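# Swap the two rack shelves, keeping vials on them

## Task

Exchange the positions of the wall rack's two removable shelves. Each vial must finish upright on the same shelf it began on. Both shelves must be pushed all the way in and must stay there without the robot holding them. Then open the grippers and pull the arms away.

## Robot and tools

Robot: two arms, left_arm and right_arm, each with six joints and a parallel gripper. Joint order is waist, shoulder, elbow, wrist pitch, wrist yaw, wrist roll, then the gripper opening.

Frame: every reported position uses a single scene frame. Its origin sits on the table surface midway between the arms. +z is up, +x reaches out over the table, and left_arm is on the +y side. The arm names do not tell you which side of a picture an arm appears on. end_effector_position is in metres and end_effector_quat_wxyz is a w,x,y,z quaternion. The reported point lies between the finger pads, roughly 1 cm short of the fingertips. The fingers extend along the gripper's +z and close along its y. Reported hand positions can be slightly wrong, more so with the arm stretched out.

execute_actions takes "actions", a list holding zero or one item, plus optional "pictures" (boolean; images come by default). An empty list commands nothing and just reports the state. An item with "rows" is a motion: 1 to 15 rows, and "steps" from 1 to 15 (15 if omitted). Each control step is 1/30 s and uses one row; if steps outnumber rows, the final row repeats. An item with only "steps" (up to 300) is a wait, counted from the previous result and including your reply time. A refused call does nothing.

Each row is one flat list of 14 numbers, every one in [-1, 1], covering both arms even if one stays still: left_arm's six joint values then its opening, then right_arm's six joint values then its opening. The joint values are offsets, not poses. They are measured from the joint angles in the most recent result that printed them; before any such result in the scene, and for the second and later calls inside one reply, they are measured from the arm's angles when the action starts. Each row is measured from that same base, not from the previous row. Scale: 1.0 equals 1.264 rad waist, 1.32 shoulder, 1.276 elbow, 1.83 wrist pitch, 1.686 wrist yaw, 2.022 wrist roll. Joint ranges in radians: waist -2.880 to 2.880, shoulder 0.000 to 3.142, elbow 0.000 to 3.019, wrist pitch -1.693 to 1.571, wrist yaw -1.571 to 1.571, wrist roll -2.094 to 2.094. Asking for more than 0.019 rad beyond a range end gets the call refused; true ends may differ by up to 0.019 rad, and requests past the true end are clipped there, reported as "joint sent to its limit" (possibly referring to an earlier action). Absence of that line does not prove more travel exists.

The opening value is absolute, not an offset: +1 fully open, -1 closed. grip_measured reports the actual finger opening on that same scale; Joint positions gives it in metres (0.094 m when fully open). Between the extremes the fingers go where grip_measured would equal your number. To keep hold of something, command about 0.03 below grip_measured for a firm grip, less for a gentle one. Each gripper's reading may be off by about 1 mm. Pad force tops out near 50 to 62 N, lower on thin parts.

Motion limits: each joint's target may lead its measured angle by at most 0.264 (waist), 0.32 (shoulder), 0.276 (elbow), 0.33 (wrist pitch), 0.186 (wrist yaw), 0.522 (wrist roll) rad, and targets are pulled back if they would move a gripper more than 70 mm from where it is, so big moves need several actions. Sending all zeros returns an arm to its base angles and may let it droop; to hold a posture, aim the first call of a reply back at the wanted angles and use zeros after, nudging further if a joint lags. Between calls the arms keep heading to the last row's target until they stall or a step is HELD.

Result lines: the state line shows `left_arm: …` | `right_arm: …` poses. Joint positions and Joint velocities give each arm's joints (rad, rad/s) and finger gap (m, m/s). HELD marks steps whose row was not (fully) sent. "joint command not followed" means a clearance check altered targets. MOTOR HOT warns at 85 °C; at 100 °C an OVER-TEMPERATURE FAULT drops that arm until it cools, so do not hold loads longer than needed.

zoom_image takes "camera" (cam_head_left, cam_head_right, cam_high, cam_low, cam_left_wrist, cam_right_wrist) and "region" [x0, y0, x1, y1] in that image's pixels, top-left origin, at most 504 by 504. Image sizes: the four fixed cameras 672x504, the wrist cameras 616x616 (fisheye). Calibration intrinsics and world-to-camera transforms are supplied and are approximately correct.

finished_scene takes "scene", the current scene's number; it cannot be reversed and reports success. Answering without any tool call ends everything.

Avoid: arms striking or pressing on each other, dropping shelves or vials, tipping vials, hard shoves into the rack, and pushing anything out of the work area. Brief external tugs on held parts or nudges to loose items can occur. Finish with both shelves seated unaided, grippers open and arms moved clear.

Each tool is called after ">>>" as name([rows], argument=value, ...), one row to a line, values as JSON.

## Session

>>> execute_actions(actions=[])

Scene clock: 0.00 s of 9600.00 s.
left_arm: end_effector_position=(+0.5071, +0.1745, +0.5007) grip_measured=+1.000 end_effector_quat_wxyz=(+0.712, +0.061, +0.698, -0.055) | right_arm: end_effector_position=(+0.5295, -0.2863, +0.5045) grip_measured=+1.000 end_effector_quat_wxyz=(+0.712, -0.015, +0.701, +0.019)
Joint positions: left_arm=[0.003 1.045 1.055 0.009 0.017 0.011 0.094] | right_arm=[-0.005  1.038  1.063 -0.009 -0.008  0.006  0.094]
Joint velocities: left_arm=[ 0.005  0.015 -0.002  0.002 -0.066 -0.037  0.   ] | right_arm=[-0.005 -0.015 -0.002  0.012 -0.037  0.022  0.   ]

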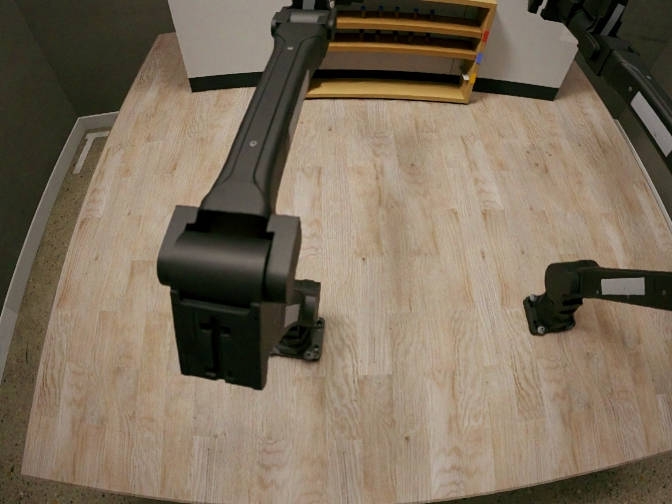

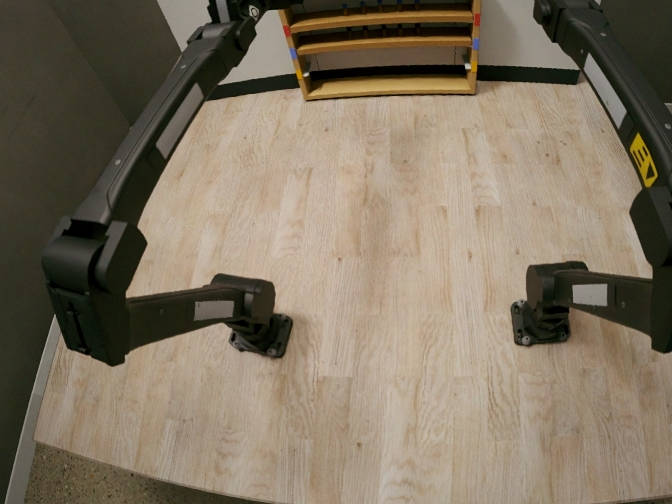

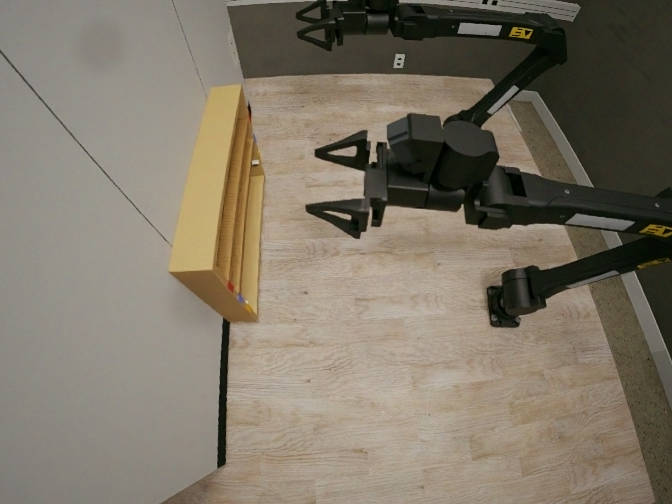

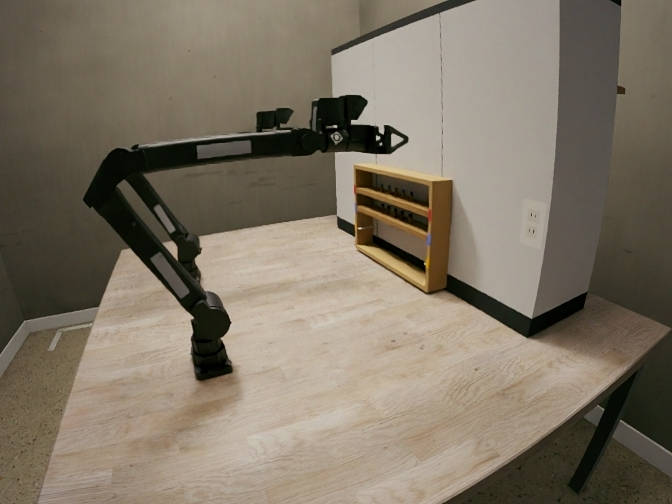

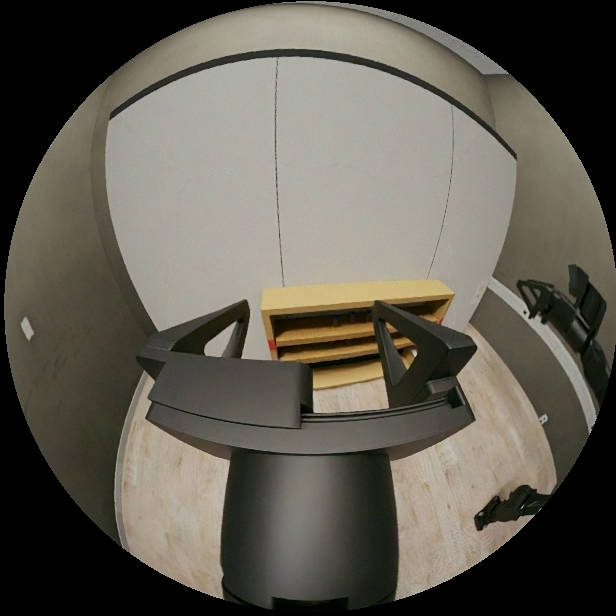

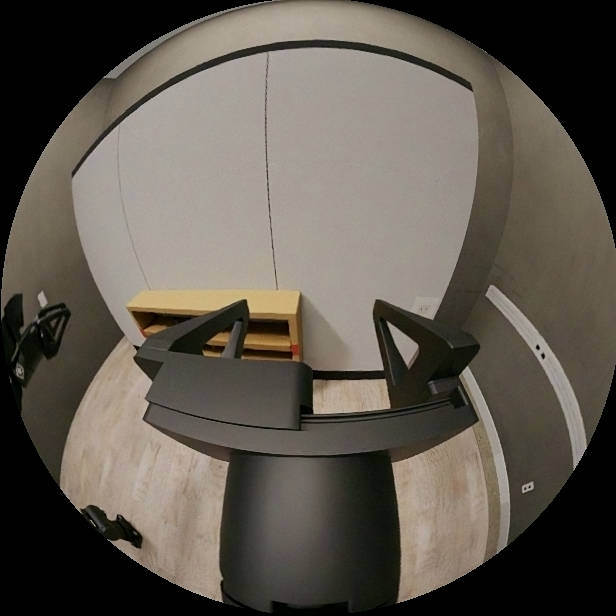

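>>> zoom_image(camera="cam_low", region=[340, 150, 470, 300])

>>> zoom_image(camera="cam_head_right", region=[270, 0, 500, 110])

>>> zoom_image(camera="cam_high", region=[160, 70, 290, 330])

Region (340, 150, 470, 300) of cam_low's 672x504 image, scaled by 3.360, with more detail than that image has; it fills the left 437 columns of this view, and the rest is white.

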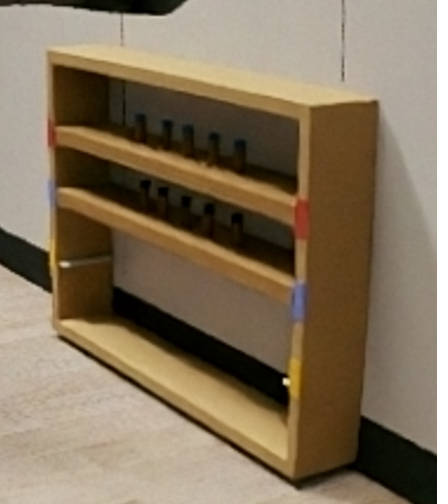

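Region (270, 0, 500, 110) of cam_head_right's 672x504 image, scaled by 2.191, with more detail than that image has; it fills the top 241 rows of this view, and the rest is white.

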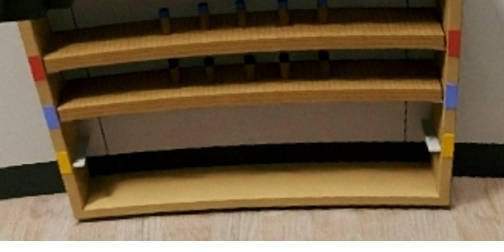

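Region (160, 70, 290, 330) of cam_high's 672x504 image, scaled by 1.938, with more detail than that image has.

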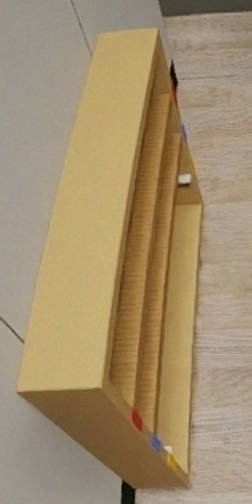

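>>> execute_actions([
  {"rows":[[0,0.2,0,0,0,0,1,0,0,-0.2,0,0,0,1]]},
], pictures=false)

>>> execute_actions([
  {"steps":20},
], pictures=false)

>>> execute_actions([
  {"rows":[[0,0,-0.2,0,0,0,1,0,0,0,0.2,0,0,1]]},
], pictures=false)

>>> execute_actions([
  {"steps":20},
], pictures=false)

>>> execute_actions([
  {"rows":[[-0.2,0,0,0.2,0,0,1,0,0,0,0,0.2,0,1]]},
], pictures=false)

>>> execute_actions([
  {"steps":20},
], pictures=false)

Scene clock: 18.40 s of 9600.00 s.
left_arm: end_effector_position=(+0.5930, +0.1617, +0.3106) grip_measured=+1.000 end_effector_quat_wxyz=(+0.579, +0.069, +0.811, -0.047) | right_arm: end_effector_position=(+0.5090, -0.2871, +0.3129) grip_measured=+1.000 end_effector_quat_wxyz=(+0.592, -0.016, +0.806, +0.017)
Joint positions: left_arm=[0.003 1.366 1.034 0.002 0.017 0.011 0.094] | right_arm=[-0.005  1.054  0.77  -0.019 -0.008  0.006  0.094]
Joint velocities: left_arm=[-0.005 -0.112 -0.017  0.017 -0.007 -0.022  0.   ] | right_arm=[-0.015  0.005 -0.002 -0.037 -0.037  0.022  0.   ]
Steps of this call (steps 1 to 90: nothing new was sent; then 14.90 s passed at rest; steps 91 to 105: all 15 steps of this action). Readings (joint positions):
91: left_arm=[0.003 1.052 1.055 0.009 0.017 0.011] | right_arm=[-0.005 1.037 1.050 -0.006 -0.008 0.006]
92: left_arm=[0.003 1.064 1.057 0.011 0.017 0.011] | right_arm=[-0.005 1.029 1.025 0.000 -0.008 0.006]
94: left_arm=[0.003 1.109 1.057 0.012 0.017 0.011] | right_arm=[-0.005 1.017 0.948 0.001 -0.008 0.006]
98: left_arm=[0.003 1.249 1.057 0.012 0.017 0.011] | right_arm=[-0.005 1.028 0.802 -0.009 -0.008 0.006]
105: the state above

Scene clock: 19.07 s of 9600.00 s.
left_arm: end_effector_position=(+0.5823, +0.1633, +0.3426) grip_measured=+1.000 end_effector_quat_wxyz=(+0.602, +0.068, +0.794, -0.048) | right_arm: end_effector_position=(+0.5090, -0.2871, +0.3129) grip_measured=+1.000 end_effector_quat_wxyz=(+0.592, -0.016, +0.806, +0.017)
Joint positions: left_arm=[0.003 1.311 1.034 0.002 0.017 0.011 0.094] | right_arm=[-0.005  1.054  0.77  -0.019 -0.008  0.006  0.094]
Joint velocities: left_arm=[ 0.005 -0.005 -0.022 -0.017 -0.007 -0.022  0.   ] | right_arm=[-0.015 -0.005  0.012  0.007 -0.037 -0.007  0.   ]
Steps of this call (steps 1 to 20: the robot went on to your last target). Readings (joint positions):
1: left_arm=[0.003 1.362 1.034 0.002 0.017 0.011] | right_arm=[-0.005 1.054 0.770 -0.019 -0.008 0.006]
2: left_arm=[0.003 1.355 1.034 0.002 0.017 0.011] | right_arm=[-0.005 1.054 0.770 -0.019 -0.008 0.006]
4: left_arm=[0.003 1.339 1.034 0.002 0.017 0.011] | right_arm=[-0.005 1.054 0.770 -0.019 -0.008 0.006]
8: left_arm=[0.003 1.314 1.034 0.002 0.017 0.011] | right_arm=[-0.005 1.054 0.770 -0.019 -0.008 0.006]
20: the state above

Scene clock: 19.57 s of 9600.00 s.
left_arm: end_effector_position=(+0.5120, +0.1737, +0.1703) grip_measured=+1.000 end_effector_quat_wxyz=(+0.472, +0.074, +0.878, -0.040) | right_arm: end_effector_position=(+0.5182, -0.2867, +0.3841) grip_measured=+1.000 end_effector_quat_wxyz=(+0.715, -0.015, +0.699, +0.019)
Joint positions: left_arm=[ 0.003  1.332  0.754 -0.007  0.017  0.011  0.094] | right_arm=[-0.005  1.055  0.75   0.327 -0.008  0.006  0.094]
Joint velocities: left_arm=[-0.005 -0.054 -0.027 -0.002 -0.037 -0.022  0.   ] | right_arm=[-0.005 -0.015 -0.002  0.002  0.051  0.007  0.   ]
Steps of this call (steps 1 to 15: all 15 steps of this action). Readings (joint positions):
1: left_arm=[0.003 1.311 1.020 0.006 0.017 0.011] | right_arm=[-0.005 1.055 0.764 0.035 -0.008 0.006]
2: left_arm=[0.003 1.302 0.993 0.012 0.017 0.011] | right_arm=[-0.005 1.058 0.752 0.136 -0.008 0.006]
4: left_arm=[0.003 1.290 0.916 0.012 0.017 0.011] | right_arm=[-0.005 1.060 0.750 0.261 -0.008 0.006]
8: left_arm=[0.003 1.306 0.778 0.001 0.017 0.011] | right_arm=[-0.005 1.055 0.750 0.326 -0.008 0.006]
15: the state above

Scene clock: 20.23 s of 9600.00 s.
left_arm: end_effector_position=(+0.5118, +0.1738, +0.1736) grip_measured=+1.000 end_effector_quat_wxyz=(+0.475, +0.074, +0.876, -0.040) | right_arm: end_effector_position=(+0.5182, -0.2867, +0.3841) grip_measured=+1.000 end_effector_quat_wxyz=(+0.715, -0.015, +0.699, +0.019)
Joint positions: left_arm=[ 0.003  1.325  0.754 -0.007  0.017  0.011  0.094] | right_arm=[-0.005  1.055  0.75   0.327 -0.008  0.006  0.094]
Joint velocities: left_arm=[-0.015 -0.005  0.007  0.017  0.037 -0.007  0.   ] | right_arm=[-0.015 -0.005 -0.007  0.017 -0.007  0.037  0.   ]
Steps of this call (steps 1 to 15: the robot went on to your last target; steps 16 to 20: nothing new was sent). Readings (joint positions):
1: left_arm=[0.003 1.330 0.754 -0.007 0.017 0.011] | right_arm=[-0.005 1.055 0.750 0.327 -0.008 0.006]
2: left_arm=[0.003 1.328 0.754 -0.007 0.017 0.011] | right_arm=[-0.005 1.055 0.750 0.327 -0.008 0.006]
4: left_arm=[0.003 1.326 0.754 -0.007 0.017 0.011] | right_arm=[-0.005 1.055 0.750 0.327 -0.008 0.006]
8: left_arm=[0.003 1.325 0.754 -0.007 0.017 0.011] | right_arm=[-0.005 1.055 0.750 0.327 -0.008 0.006]
20: the state above
All arms were judged still, so your last target was given up. Only a new action makes them travel on or press farther. Fingers that are still opening or closing keep moving.

Scene clock: 20.73 s of 9600.00 s.
left_arm: end_effector_position=(+0.5015, +0.0281, +0.2440) grip_measured=+1.000 end_effector_quat_wxyz=(+0.602, +0.171, +0.769, -0.130) | right_arm: end_effector_position=(+0.5111, -0.3418, +0.3816) grip_measured=+1.000 end_effector_quat_wxyz=(+0.707, +0.103, +0.693, -0.096)
Joint positions: left_arm=[-0.263  1.33   0.745  0.34   0.019  0.011  0.094] | right_arm=[-0.002  1.055  0.746  0.327  0.325  0.006  0.094]
Joint velocities: left_arm=[ 0.093 -0.005 -0.002  0.017 -0.11  -0.022  0.   ] | right_arm=[ 0.005 -0.005 -0.007 -0.012  0.007  0.051  0.   ]
Steps of this call (steps 1 to 15: all 15 steps of this action). Readings (joint positions):
1: left_arm=[-0.007 1.326 0.751 0.021 0.013 0.011] | right_arm=[-0.002 1.055 0.750 0.327 0.075 0.006]
2: left_arm=[-0.026 1.328 0.746 0.076 0.011 0.011] | right_arm=[-0.001 1.055 0.750 0.327 0.176 0.006]
4: left_arm=[-0.096 1.331 0.745 0.175 0.011 0.011] | right_arm=[-0.002 1.055 0.749 0.327 0.302 0.006]
8: left_arm=[-0.247 1.330 0.745 0.320 0.018 0.011] | right_arm=[-0.002 1.055 0.746 0.327 0.325 0.006]
15: the state above

Scene clock: 21.40 s of 9600.00 s.
left_arm: end_effector_position=(+0.5024, +0.0302, +0.2440) grip_measured=+1.000 end_effector_quat_wxyz=(+0.602, +0.170, +0.770, -0.129) | right_arm: end_effector_position=(+0.5111, -0.3418, +0.3816) grip_measured=+1.000 end_effector_quat_wxyz=(+0.707, +0.103, +0.693, -0.096)
Joint positions: left_arm=[-0.258  1.33   0.745  0.34   0.019  0.011  0.094] | right_arm=[-0.002  1.055  0.746  0.327  0.325  0.006  0.094]
Joint velocities: left_arm=[-0.015  0.015 -0.012  0.012 -0.037 -0.037  0.   ] | right_arm=[-0.005 -0.005  0.002 -0.027 -0.022 -0.022  0.   ]
Steps of this call (steps 1 to 15: the robot went on to your last target; steps 16 to 20: nothing new was sent). Readings (joint positions):
1: left_arm=[-0.260 1.330 0.745 0.340 0.019 0.011] | right_arm=[-0.002 1.055 0.746 0.327 0.325 0.006]
2: left_arm=[-0.259 1.330 0.745 0.340 0.019 0.011] | right_arm=[-0.002 1.055 0.746 0.327 0.325 0.006]
4: left_arm=[-0.258 1.330 0.745 0.340 0.019 0.011] | right_arm=[-0.002 1.055 0.746 0.327 0.325 0.006]
8: left_arm=[-0.258 1.330 0.745 0.340 0.019 0.011] | right_arm=[-0.002 1.055 0.746 0.327 0.325 0.006]
20: the state above
All arms were judged still, so your last target was given up. Only a new action makes them travel on or press farther. Fingers that are still opening or closing keep moving.

>>> execute_actions([
  {"rows":[[-0.074,0.28,0.05,0.311,-0.308,0,0,0,-0.64,-0.43,-0.18,-0.19,0,1]]},
], pictures=false)

>>> execute_actions([
  {"steps":45},
])

Scene clock: 40.23 s of 9600.00 s.
left_arm: end_effector_position=(+0.5601, +0.0375, +0.1652) grip_measured=+0.001 end_effector_quat_wxyz=(+0.685, +0.017, +0.728, +0.014) | right_arm: end_effector_position=(+0.3007, -0.2980, +0.2528) grip_measured=+1.000 end_effector_quat_wxyz=(+0.702, -0.009, +0.712, +0.014)
Joint positions: left_arm=[-0.351  1.742  0.79   0.883 -0.496  0.011  0.047] | right_arm=[-0.004  0.16   0.155 -0.007  0.009  0.006  0.094]
Joint velocities: left_arm=[-0.015 -0.366 -0.017  0.105 -0.095 -0.022  0.   ] | right_arm=[-0.005 -0.132  0.154  0.071  0.007  0.066  0.   ]
Steps of this call (steps 1 to 90: nothing new was sent; then 15.33 s passed at rest; steps 91 to 105: all 15 steps of this action). Readings (joint positions):
91: left_arm=[-0.265 1.346 0.745 0.381 -0.042 0.011] | right_arm=[-0.003 1.043 0.734 0.301 0.282 0.006]
92: left_arm=[-0.275 1.382 0.751 0.464 -0.116 0.011] | right_arm=[-0.004 1.012 0.704 0.251 0.227 0.006]
94: left_arm=[-0.305 1.500 0.775 0.643 -0.282 0.011] | right_arm=[-0.004 0.915 0.602 0.168 0.126 0.006]
98: left_arm=[-0.347 1.725 0.795 0.858 -0.486 0.011] | right_arm=[-0.004 0.662 0.360 0.067 0.031 0.006]
105: the state above

Scene clock: 41.73 s of 9600.00 s.
left_arm: end_effector_position=(+0.5584, +0.0384, +0.1923) grip_measured=+0.001 end_effector_quat_wxyz=(+0.703, +0.008, +0.712, +0.005) | right_arm: end_effector_position=(+0.3059, -0.2977, +0.2444) grip_measured=+1.000 end_effector_quat_wxyz=(+0.689, -0.010, +0.725, +0.013)
Joint positions: left_arm=[-0.351  1.7    0.79   0.895 -0.496  0.011  0.047] | right_arm=[-0.004  0.204  0.16  -0.006  0.009  0.006  0.094]
Joint velocities: left_arm=[-0.015 -0.005  0.002 -0.007  0.051  0.066 -0.   ] | right_arm=[-0.005 -0.015  0.012 -0.012  0.007 -0.022  0.   ]
Steps of this call (steps 1 to 30: the robot went on to your last target; steps 31 to 45: nothing new was sent). Readings (joint positions):
1: left_arm=[-0.351 1.730 0.790 0.887 -0.496 0.011] | right_arm=[-0.004 0.161 0.159 -0.006 0.009 0.006]
2: left_arm=[-0.351 1.720 0.790 0.890 -0.496 0.011] | right_arm=[-0.004 0.167 0.160 -0.006 0.009 0.006]
4: left_arm=[-0.351 1.705 0.790 0.894 -0.496 0.011] | right_arm=[-0.004 0.186 0.160 -0.006 0.009 0.006]
8: left_arm=[-0.351 1.700 0.790 0.895 -0.496 0.011] | right_arm=[-0.004 0.204 0.160 -0.006 0.009 0.006]
45: the state above
All arms were judged still, so your last target was given up. Only a new action makes them travel on or press farther. Fingers that are still opening or closing keep moving.
camera_calibration (this result's frames):
cam_left_wrist: T_world_to_cam=[[-0.0116047, -0.99973, -0.0201345, 0.0481522], [-0.58889, 0.0231064, -0.807883, 0.490945], [0.80813, 0.00248174, -0.588999, -0.215462], [0, 0, 0, 1]] pos_world=[0.463792, 0.03733, 0.270689]
cam_right_wrist: T_world_to_cam=[[0.0265788, -0.999642, -0.0031187, -0.308965], [-0.612962, -0.013833, -0.789991, 0.383361], [0.789665, 0.0229087, -0.61311, 0.0378171], [0, 0, 0, 1]] pos_world=[0.213335, -0.304418, 0.325074]

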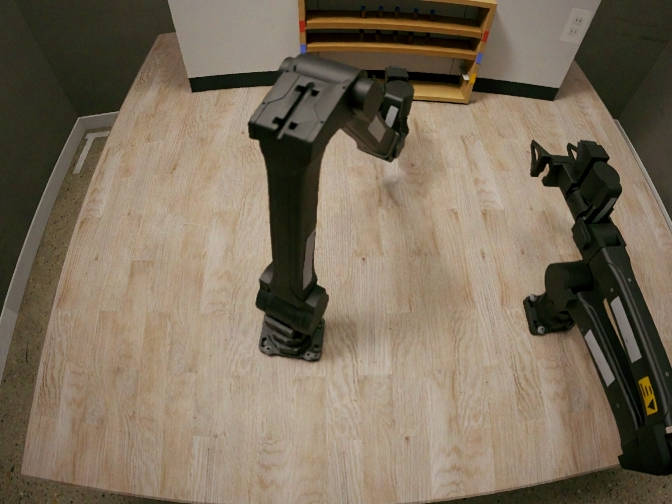

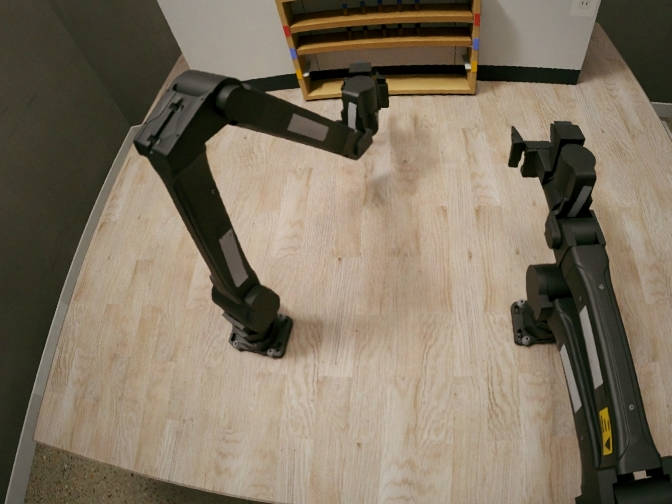

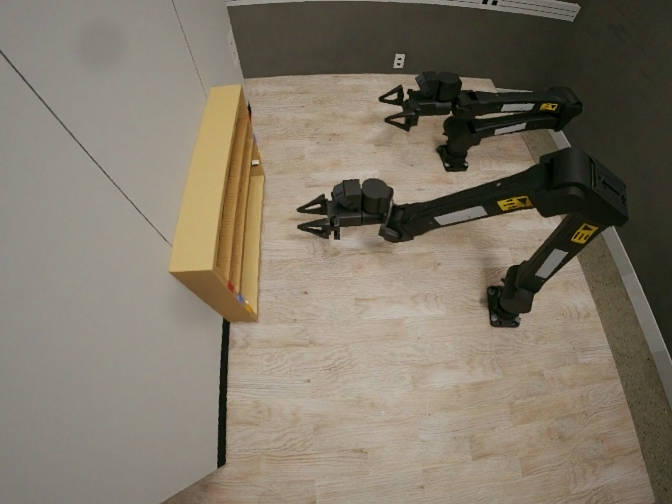

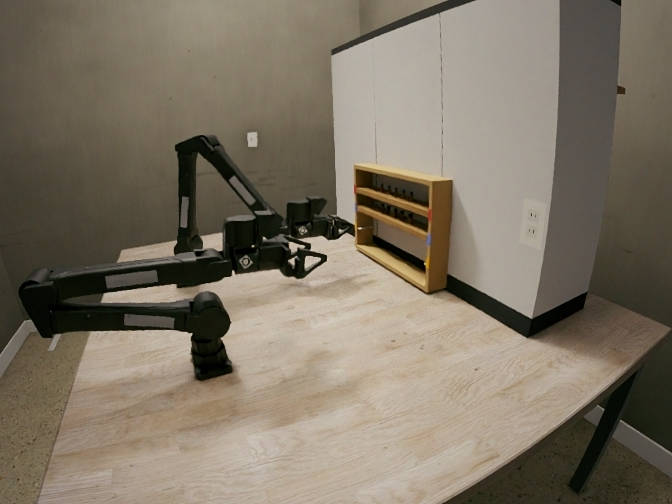

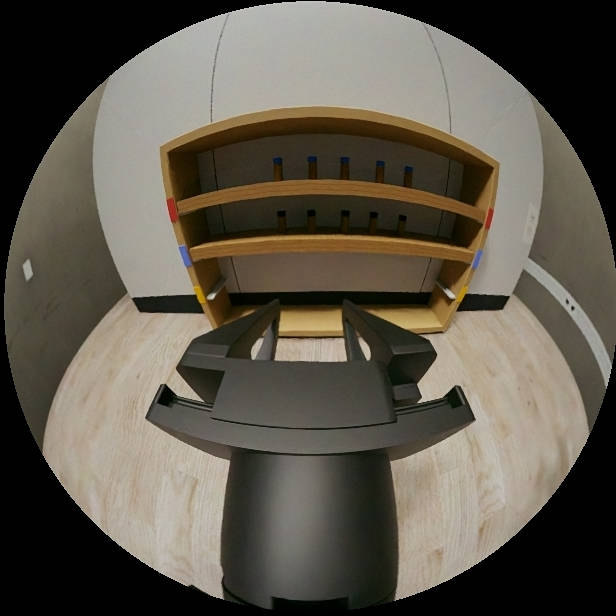

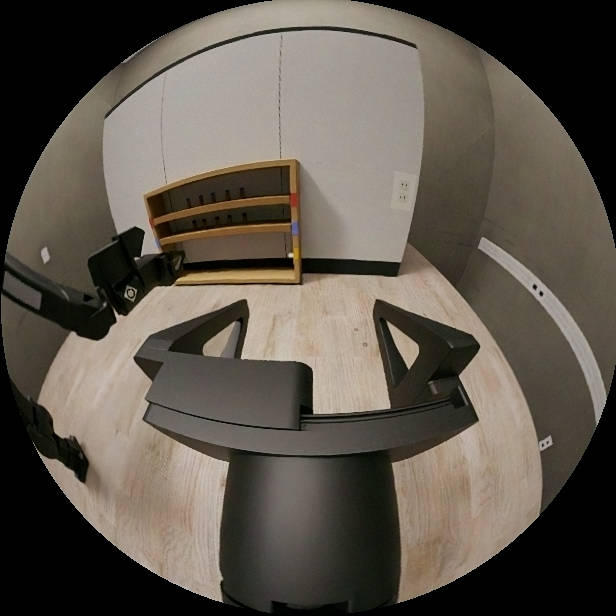

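>>> zoom_image(camera="cam_left_wrist", region=[150, 100, 510, 350])

Region (150, 100, 510, 350) of cam_left_wrist's 616x616 image, scaled by 1.400, with more detail than that image has; it fills the top 350 rows of this view, and the rest is white.

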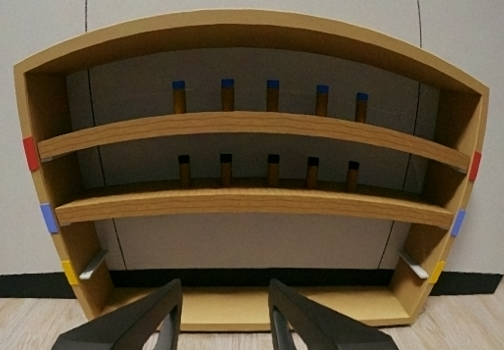

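>>> execute_actions([
  {"rows":[[0.005,0.02,0.03,-0.006,0.003,0.2,-0.15,0,0,0,0,0,0,1],[0.01,0.04,0.07,-0.012,0.007,0.3,-0.15,0,0,0,0,0,0,1],[0.015,0.06,0.1,-0.02,0.01,0.4,-0.15,0,0,0,0,0,0,1],[0.02,0.08,0.14,-0.026,0.014,0.5,-0.15,0,0,0,0,0,0,1],[0.025,0.1,0.17,-0.033,0.018,0.6,-0.15,0,0,0,0,0,0,1],[0.03,0.12,0.21,-0.04,0.022,0.7,-0.15,0,0,0,0,0,0,1],[0.035,0.14,0.24,-0.046,0.025,0.77,-0.15,0,0,0,0,0,0,1],[0.04,0.16,0.28,-0.053,0.029,0.77,-0.15,0,0,0,0,0,0,1],[0.045,0.185,0.315,-0.06,0.033,0.77,-0.15,0,0,0,0,0,0,1]]},
], pictures=false)

>>> execute_actions([
  {"steps":30},
])

Scene clock: 53.80 s of 9600.00 s.
left_arm: end_effector_position=(+0.6813, +0.0060, +0.1816) grip_measured=-0.148 end_effector_quat_wxyz=(+0.552, +0.444, +0.552, +0.440) | right_arm: end_effector_position=(+0.3058, -0.2977, +0.2415) grip_measured=+1.000 end_effector_quat_wxyz=(+0.687, -0.010, +0.726, +0.013)
Joint positions: left_arm=[-0.297  1.961  1.168  0.788 -0.443  1.348  0.04 ] | right_arm=[-0.004  0.204  0.155 -0.006  0.009  0.006  0.094]
Joint velocities: left_arm=[ 0.044  0.015  0.012 -0.061 -0.051  1.458  0.001] | right_arm=[-0.005 -0.005  0.002 -0.002  0.037  0.007  0.   ]
Steps of this call (steps 1 to 90: nothing new was sent; then 8.57 s passed at rest; steps 91 to 105: all 15 steps of this action). Readings (joint positions):
91: left_arm=[-0.351 1.701 0.790 0.895 -0.496 0.070] | right_arm=[-0.004 0.204 0.159 -0.006 0.009 0.006]
92: left_arm=[-0.350 1.706 0.795 0.892 -0.493 0.164] | right_arm=[-0.004 0.204 0.159 -0.006 0.009 0.006]
94: left_arm=[-0.348 1.734 0.835 0.875 -0.483 0.360] | right_arm=[-0.004 0.204 0.157 -0.006 0.009 0.006]
98: left_arm=[-0.331 1.854 1.018 0.828 -0.456 0.752] | right_arm=[-0.004 0.204 0.155 -0.006 0.009 0.006]
105: the state above

Scene clock: 54.80 s of 9600.00 s.
left_arm: end_effector_position=(+0.6816, +0.0068, +0.1818) grip_measured=-0.148 end_effector_quat_wxyz=(+0.502, +0.499, +0.503, +0.496) | right_arm: end_effector_position=(+0.3058, -0.2977, +0.2415) grip_measured=+1.000 end_effector_quat_wxyz=(+0.687, -0.010, +0.726, +0.013)
Joint positions: left_arm=[-0.296  1.96   1.168  0.788 -0.443  1.559  0.04 ] | right_arm=[-0.004  0.204  0.155 -0.006  0.009  0.006  0.094]
Joint velocities: left_arm=[-0.005 -0.005  0.002  0.012 -0.081 -0.022 -0.   ] | right_arm=[-0.005 -0.015  0.007  0.002  0.037 -0.022  0.   ]
Steps of this call (steps 1 to 30: the robot went on to your last target). Readings (joint positions):
1: left_arm=[-0.296 1.961 1.168 0.788 -0.443 1.390] | right_arm=[-0.004 0.204 0.155 -0.006 0.009 0.006]
2: left_arm=[-0.296 1.960 1.168 0.788 -0.443 1.424] | right_arm=[-0.004 0.204 0.155 -0.006 0.009 0.006]
4: left_arm=[-0.296 1.960 1.168 0.788 -0.443 1.473] | right_arm=[-0.004 0.204 0.155 -0.006 0.009 0.006]
8: left_arm=[-0.296 1.960 1.168 0.788 -0.443 1.524] | right_arm=[-0.004 0.204 0.155 -0.006 0.009 0.006]
30: the state above
All arms were judged still, so your last target was given up. Only a new action makes them travel on or press farther. Fingers that are still opening or closing keep moving.
camera_calibration (this result's frames):
cam_left_wrist: T_world_to_cam=[[-0.0109631, -0.00783232, -0.999909, 0.188759], [-0.576396, 0.81717, -0.000081255, 0.394962], [0.817097, 0.576343, -0.0134733, -0.435738], [0, 0, 0, 1]] pos_world=[0.585765, -0.0701386, 0.182903]
cam_right_wrist: T_world_to_cam=[[0.0265647, -0.999642, -0.00304871, -0.308989], [-0.616569, -0.0139841, -0.787177, 0.381385], [0.786853, 0.0227909, -0.61672, 0.0378652], [0, 0, 0, 1]] pos_world=[0.213564, -0.304408, 0.322627]

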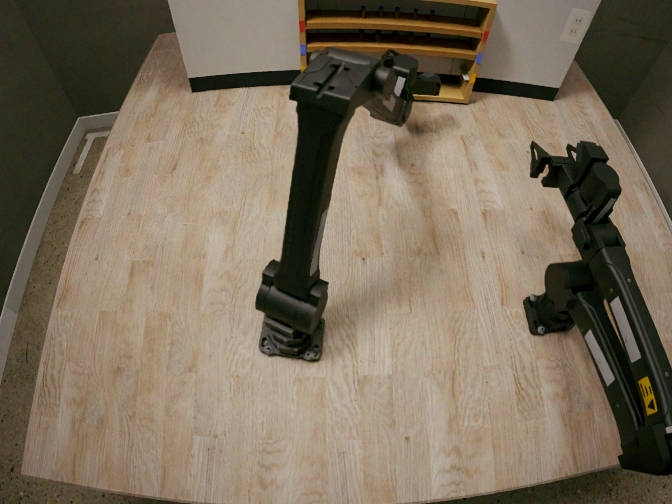

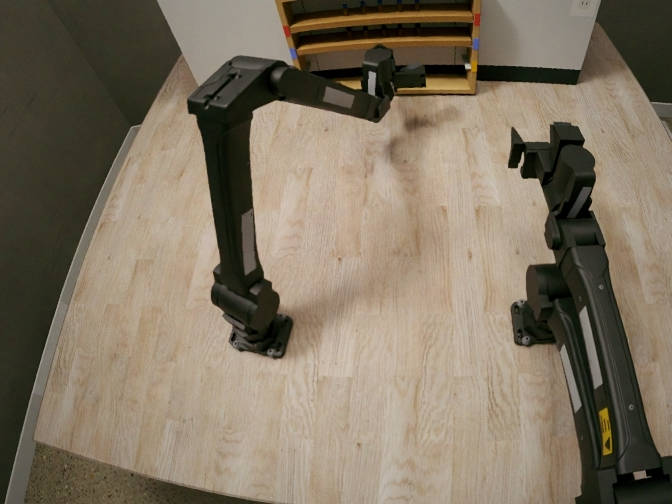

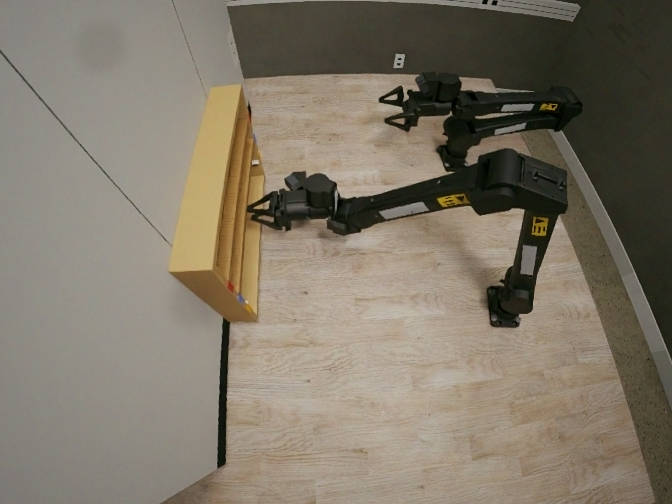

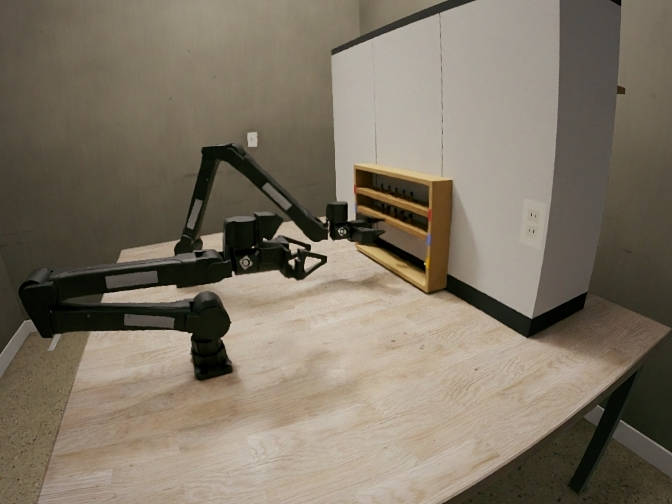

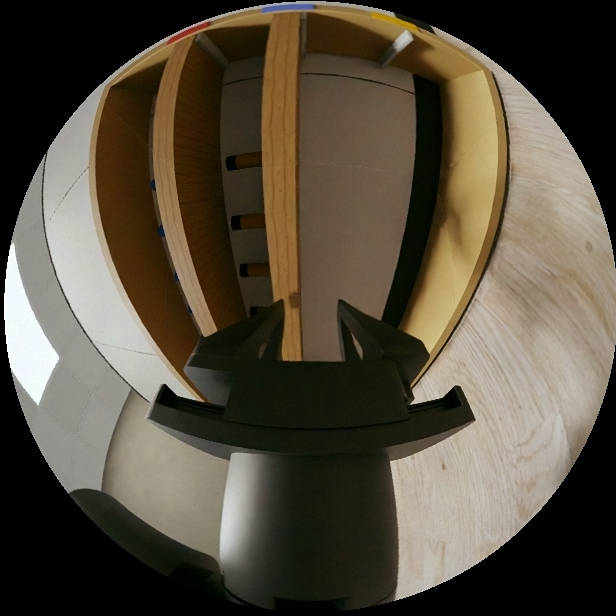

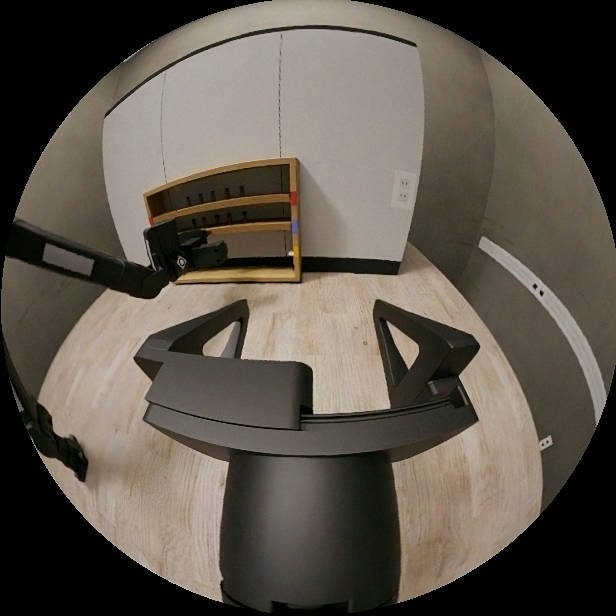

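>>> execute_actions([
  {"rows":[[0,-0.03,0.016,-0.017,0,0.005,-0.15,0,0,0,0,0,0,1]]},
])

Scene clock: 61.63 s of 9600.00 s.
left_arm: end_effector_position=(+0.6807, +0.0072, +0.1886) grip_measured=-0.148 end_effector_quat_wxyz=(+0.499, +0.502, +0.504, +0.495) | right_arm: end_effector_position=(+0.3056, -0.2978, +0.2387) grip_measured=+1.000 end_effector_quat_wxyz=(+0.686, -0.010, +0.728, +0.013)
Joint positions: left_arm=[-0.296  1.942  1.168  0.762 -0.443  1.559  0.04 ] | right_arm=[-0.004  0.204  0.15  -0.006  0.009  0.006  0.094]
Joint velocities: left_arm=[-0.015 -0.005 -0.017  0.022 -0.051 -0.037  0.   ] | right_arm=[-0.024 -0.005 -0.002  0.007 -0.037 -0.066  0.   ]
Steps of this call (steps 1 to 90: nothing new was sent; then 3.33 s passed at rest; steps 91 to 105: all 15 steps of this action). Readings (joint positions):
91: left_arm=[-0.296 1.960 1.168 0.783 -0.443 1.559] | right_arm=[-0.004 0.204 0.155 -0.006 0.009 0.006]
92: left_arm=[-0.296 1.957 1.168 0.774 -0.443 1.559] | right_arm=[-0.004 0.204 0.154 -0.006 0.009 0.006]
94: left_arm=[-0.296 1.954 1.168 0.765 -0.443 1.559] | right_arm=[-0.004 0.204 0.152 -0.006 0.009 0.006]
98: left_arm=[-0.296 1.945 1.168 0.762 -0.443 1.559] | right_arm=[-0.004 0.204 0.150 -0.006 0.009 0.006]
105: the state above
camera_calibration (this result's frames):
cam_left_wrist: T_world_to_cam=[[-0.0178435, -0.00377893, -0.999834, 0.200148], [-0.576367, 0.817159, 0.00719762, 0.392668], [0.816996, 0.576399, -0.016759, -0.434454], [0, 0, 0, 1]] pos_world=[0.58484, -0.0696971, 0.190007]
cam_right_wrist: T_world_to_cam=[[0.026551, -0.999643, -0.00297866, -0.309013], [-0.620163, -0.0141347, -0.784346, 0.379409], [0.784024, 0.0226724, -0.620317, 0.0379042], [0, 0, 0, 1]] pos_world=[0.213782, -0.304399, 0.32018]

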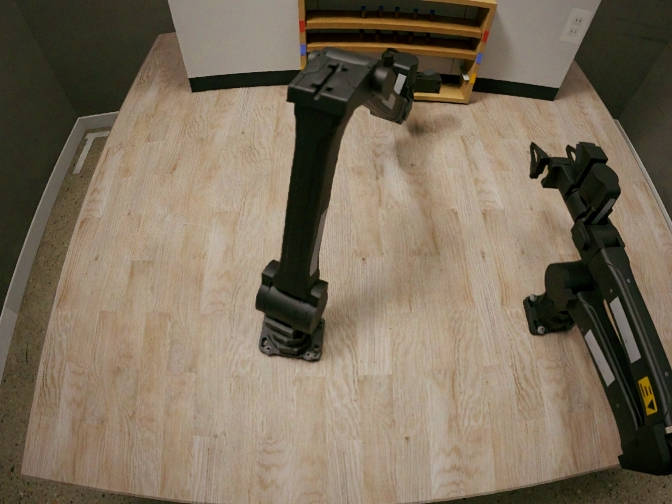

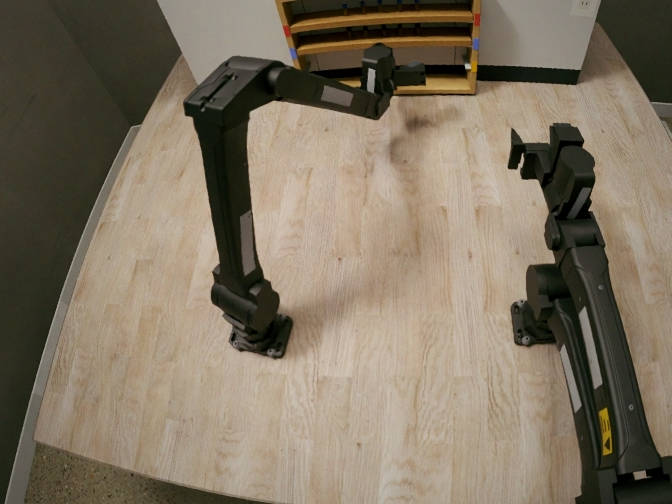

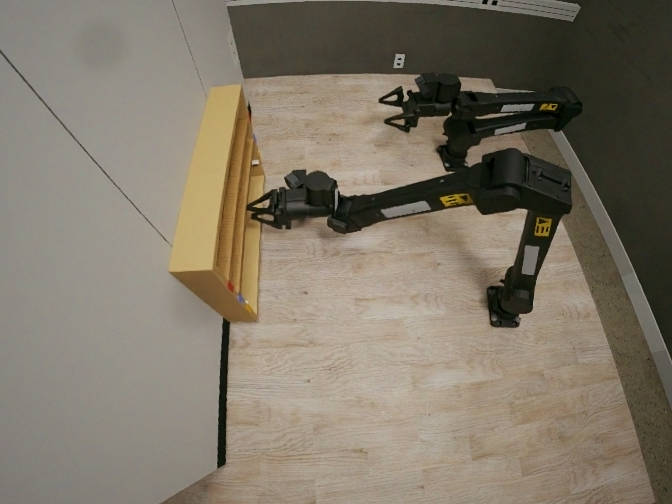

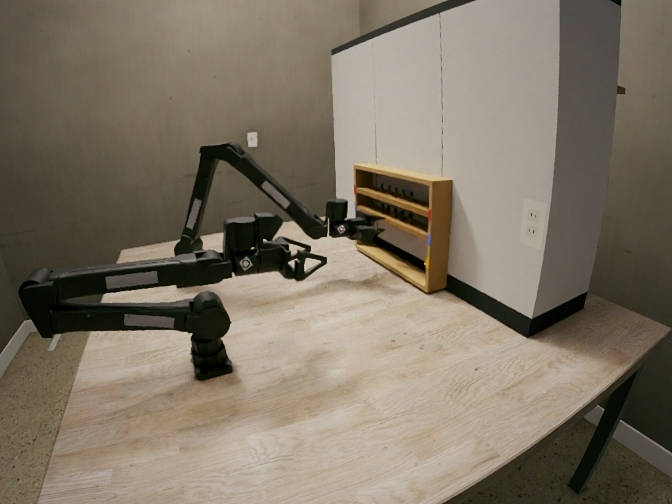

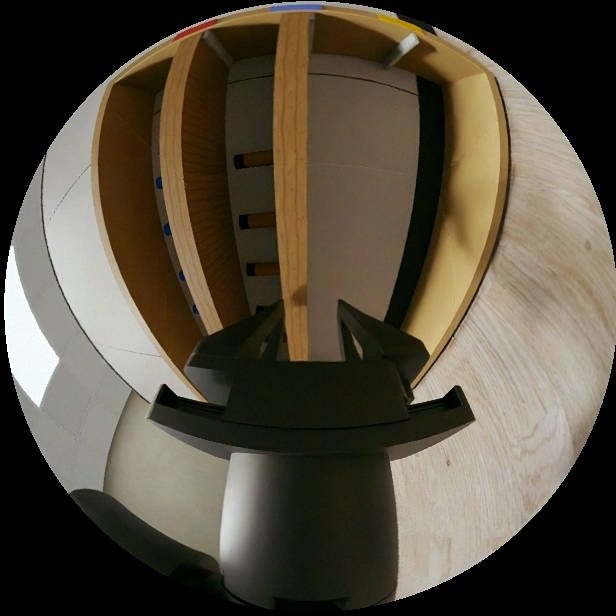

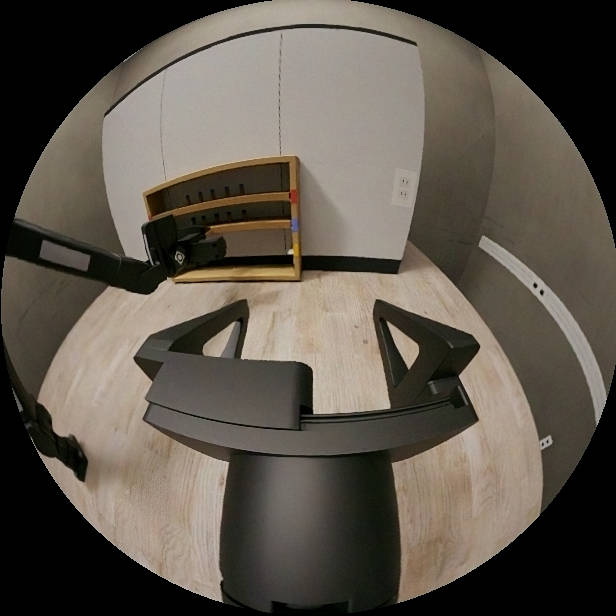

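>>> execute_actions([
  {"rows":[[0,-0.04,0.021,-0.013,0,0.005,-0.15,0,0,0.01,0,0,0,1]]},
])

Scene clock: 64.77 s of 9600.00 s.
left_arm: end_effector_position=(+0.6783, +0.0084, +0.2103) grip_measured=-0.148 end_effector_quat_wxyz=(+0.505, +0.496, +0.501, +0.497) | right_arm: end_effector_position=(+0.3056, -0.2978, +0.2387) grip_measured=+1.000 end_effector_quat_wxyz=(+0.686, -0.010, +0.728, +0.013)
Joint positions: left_arm=[-0.296  1.905  1.168  0.743 -0.443  1.561  0.04 ] | right_arm=[-0.004  0.204  0.15  -0.006  0.009  0.006  0.094]
Joint velocities: left_arm=[ 0.005  0.005 -0.012 -0.012 -0.022  0.022 -0.001] | right_arm=[-0.015 -0.005 -0.007 -0.017  0.022  0.037  0.   ]
Steps of this call (steps 1 to 15: the robot went on to your last target; steps 16 to 79: nothing new was sent; steps 80 to 94: all 15 steps of this action). Readings (joint positions):
80: left_arm=[-0.296 1.941 1.168 0.758 -0.443 1.560] | right_arm=[-0.004 0.204 0.150 -0.006 0.009 0.006]
81: left_arm=[-0.296 1.938 1.168 0.751 -0.443 1.560] | right_arm=[-0.004 0.204 0.150 -0.006 0.009 0.006]
83: left_arm=[-0.296 1.930 1.168 0.744 -0.443 1.560] | right_arm=[-0.004 0.204 0.150 -0.006 0.009 0.006]
87: left_arm=[-0.296 1.912 1.168 0.743 -0.443 1.561] | right_arm=[-0.004 0.204 0.150 -0.006 0.009 0.006]
94: the state above
camera_calibration (this result's frames):
cam_left_wrist: T_world_to_cam=[[-0.00166609, -0.0103675, -0.999945, 0.210993], [-0.576362, 0.81716, -0.00751203, 0.393338], [0.817193, 0.576317, -0.00733688, -0.434937], [0, 0, 0, 1]] pos_world=[0.582484, -0.0685716, 0.210745]
cam_right_wrist: T_world_to_cam=[[0.026551, -0.999643, -0.00297866, -0.309013], [-0.620163, -0.0141347, -0.784346, 0.379409], [0.784024, 0.0226724, -0.620317, 0.0379042], [0, 0, 0, 1]] pos_world=[0.213782, -0.304399, 0.32018]

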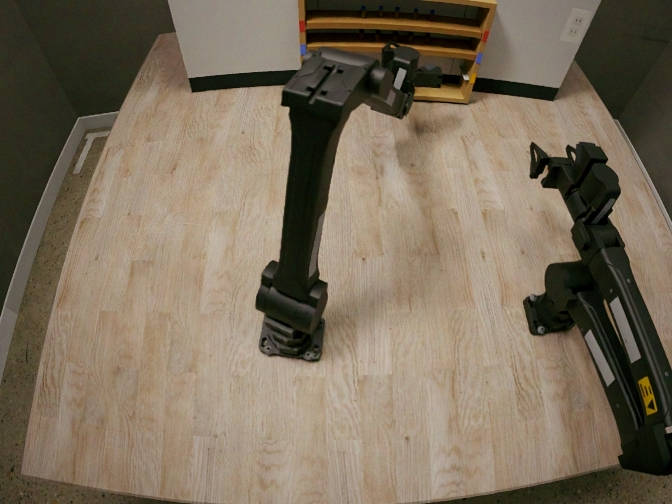

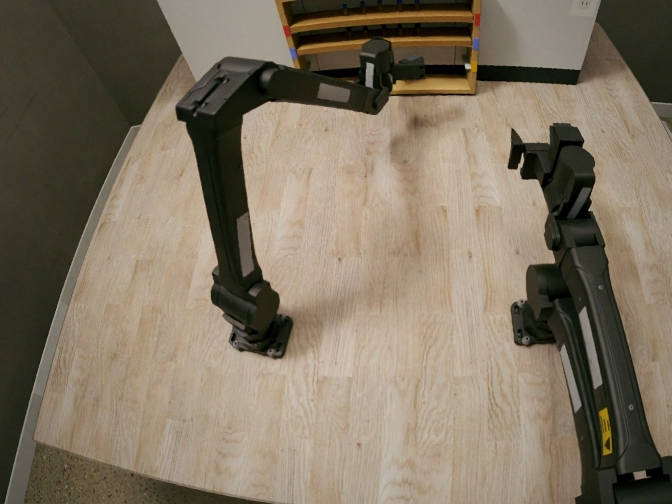

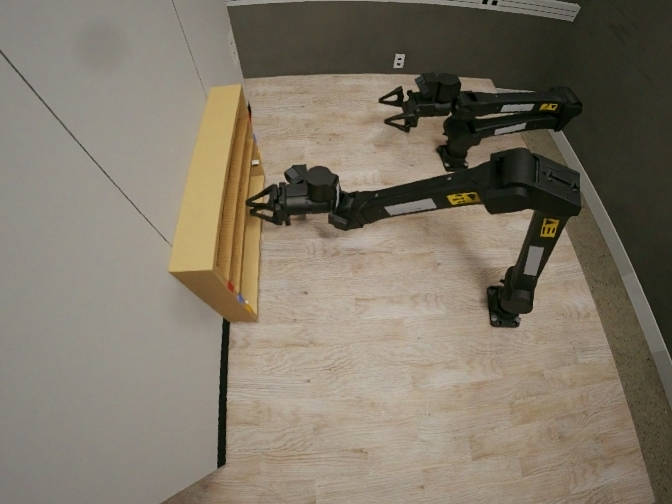

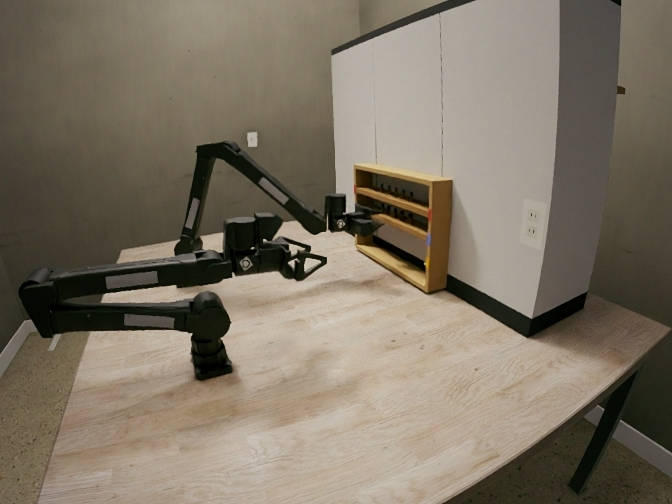

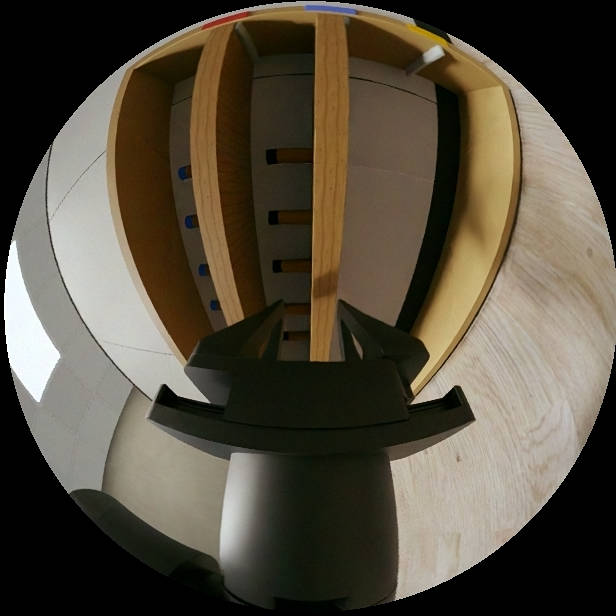

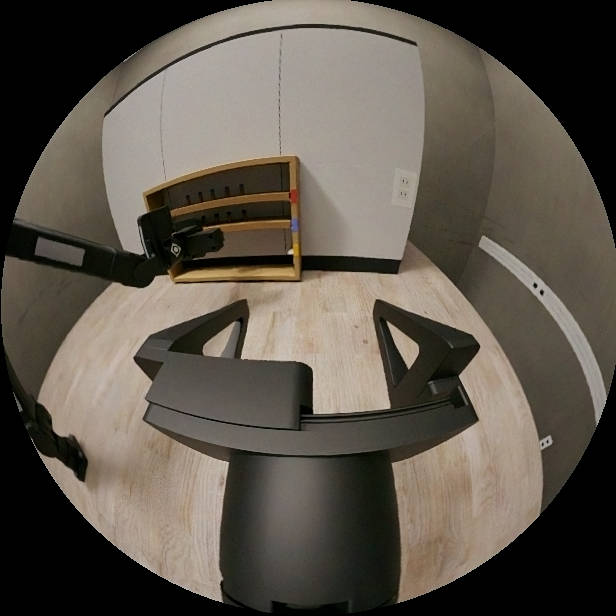

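>>> execute_actions([
  {"rows":[[0.012,0.008,0.016,0.016,0.009,0.005,0,0,0,0.01,0,0,0,1]]},
], pictures=false)

Scene clock: 71.07 s of 9600.00 s.
left_arm: end_effector_position=(+0.6797, +0.0091, +0.2093) grip_measured=-0.001 end_effector_quat_wxyz=(+0.509, +0.496, +0.498, +0.496) | right_arm: end_effector_position=(+0.3056, -0.2978, +0.2387) grip_measured=+1.000 end_effector_quat_wxyz=(+0.686, -0.010, +0.728, +0.013)
Joint positions: left_arm=[-0.292  1.91   1.168  0.753 -0.432  1.561  0.047] | right_arm=[-0.004  0.204  0.15  -0.006  0.009  0.006  0.094]
Joint velocities: left_arm=[-0.015 -0.015 -0.002 -0.002 -0.081  0.022 -0.   ] | right_arm=[-0.005 -0.005  0.007  0.007 -0.051 -0.037  0.   ]
Steps of this call (steps 1 to 15: the robot went on to your last target; steps 16 to 90: nothing new was sent; then 2.80 s passed at rest; steps 91 to 105: all 15 steps of this action). Readings (joint positions):
91: left_arm=[-0.296 1.905 1.168 0.745 -0.438 1.561] | right_arm=[-0.004 0.204 0.150 -0.006 0.009 0.006]
92: left_arm=[-0.295 1.906 1.168 0.748 -0.434 1.561] | right_arm=[-0.004 0.204 0.150 -0.006 0.009 0.006]
94: left_arm=[-0.295 1.907 1.168 0.752 -0.432 1.561] | right_arm=[-0.004 0.204 0.150 -0.006 0.009 0.006]
98: left_arm=[-0.292 1.909 1.168 0.753 -0.432 1.561] | right_arm=[-0.004 0.204 0.150 -0.006 0.009 0.006]
105: the state above

>>> execute_actions([
  {"rows":[[0.018,0.018,0.016,0.014,0.005,0.005,0,0,0,0.01,0,0,0,1]]},
], pictures=false)

Scene clock: 74.80 s of 9600.00 s.
left_arm: end_effector_position=(+0.6847, +0.0179, +0.1947) grip_measured=-0.001 end_effector_quat_wxyz=(+0.500, +0.499, +0.503, +0.498) | right_arm: end_effector_position=(+0.3056, -0.2978, +0.2387) grip_measured=+1.000 end_effector_quat_wxyz=(+0.686, -0.010, +0.728, +0.013)
Joint positions: left_arm=[-0.277  1.933  1.168  0.761 -0.428  1.563  0.047] | right_arm=[-0.004  0.204  0.15  -0.006  0.009  0.006  0.094]
Joint velocities: left_arm=[-0.005 -0.015 -0.017 -0.012  0.007  0.007  0.   ] | right_arm=[-0.005  0.005 -0.002 -0.007  0.037  0.022  0.   ]
Steps of this call (steps 1 to 15: the robot went on to your last target; steps 16 to 90: nothing new was sent; then 0.23 s passed at rest; steps 91 to 105: all 15 steps of this action). Readings (joint positions):
91: left_arm=[-0.291 1.911 1.168 0.755 -0.430 1.562] | right_arm=[-0.004 0.204 0.150 -0.006 0.009 0.006]
92: left_arm=[-0.290 1.913 1.168 0.758 -0.428 1.562] | right_arm=[-0.004 0.204 0.150 -0.006 0.009 0.006]
94: left_arm=[-0.287 1.918 1.168 0.761 -0.428 1.562] | right_arm=[-0.004 0.204 0.150 -0.006 0.009 0.006]
98: left_arm=[-0.279 1.929 1.168 0.761 -0.428 1.562] | right_arm=[-0.004 0.204 0.150 -0.006 0.009 0.006]
105: the state above


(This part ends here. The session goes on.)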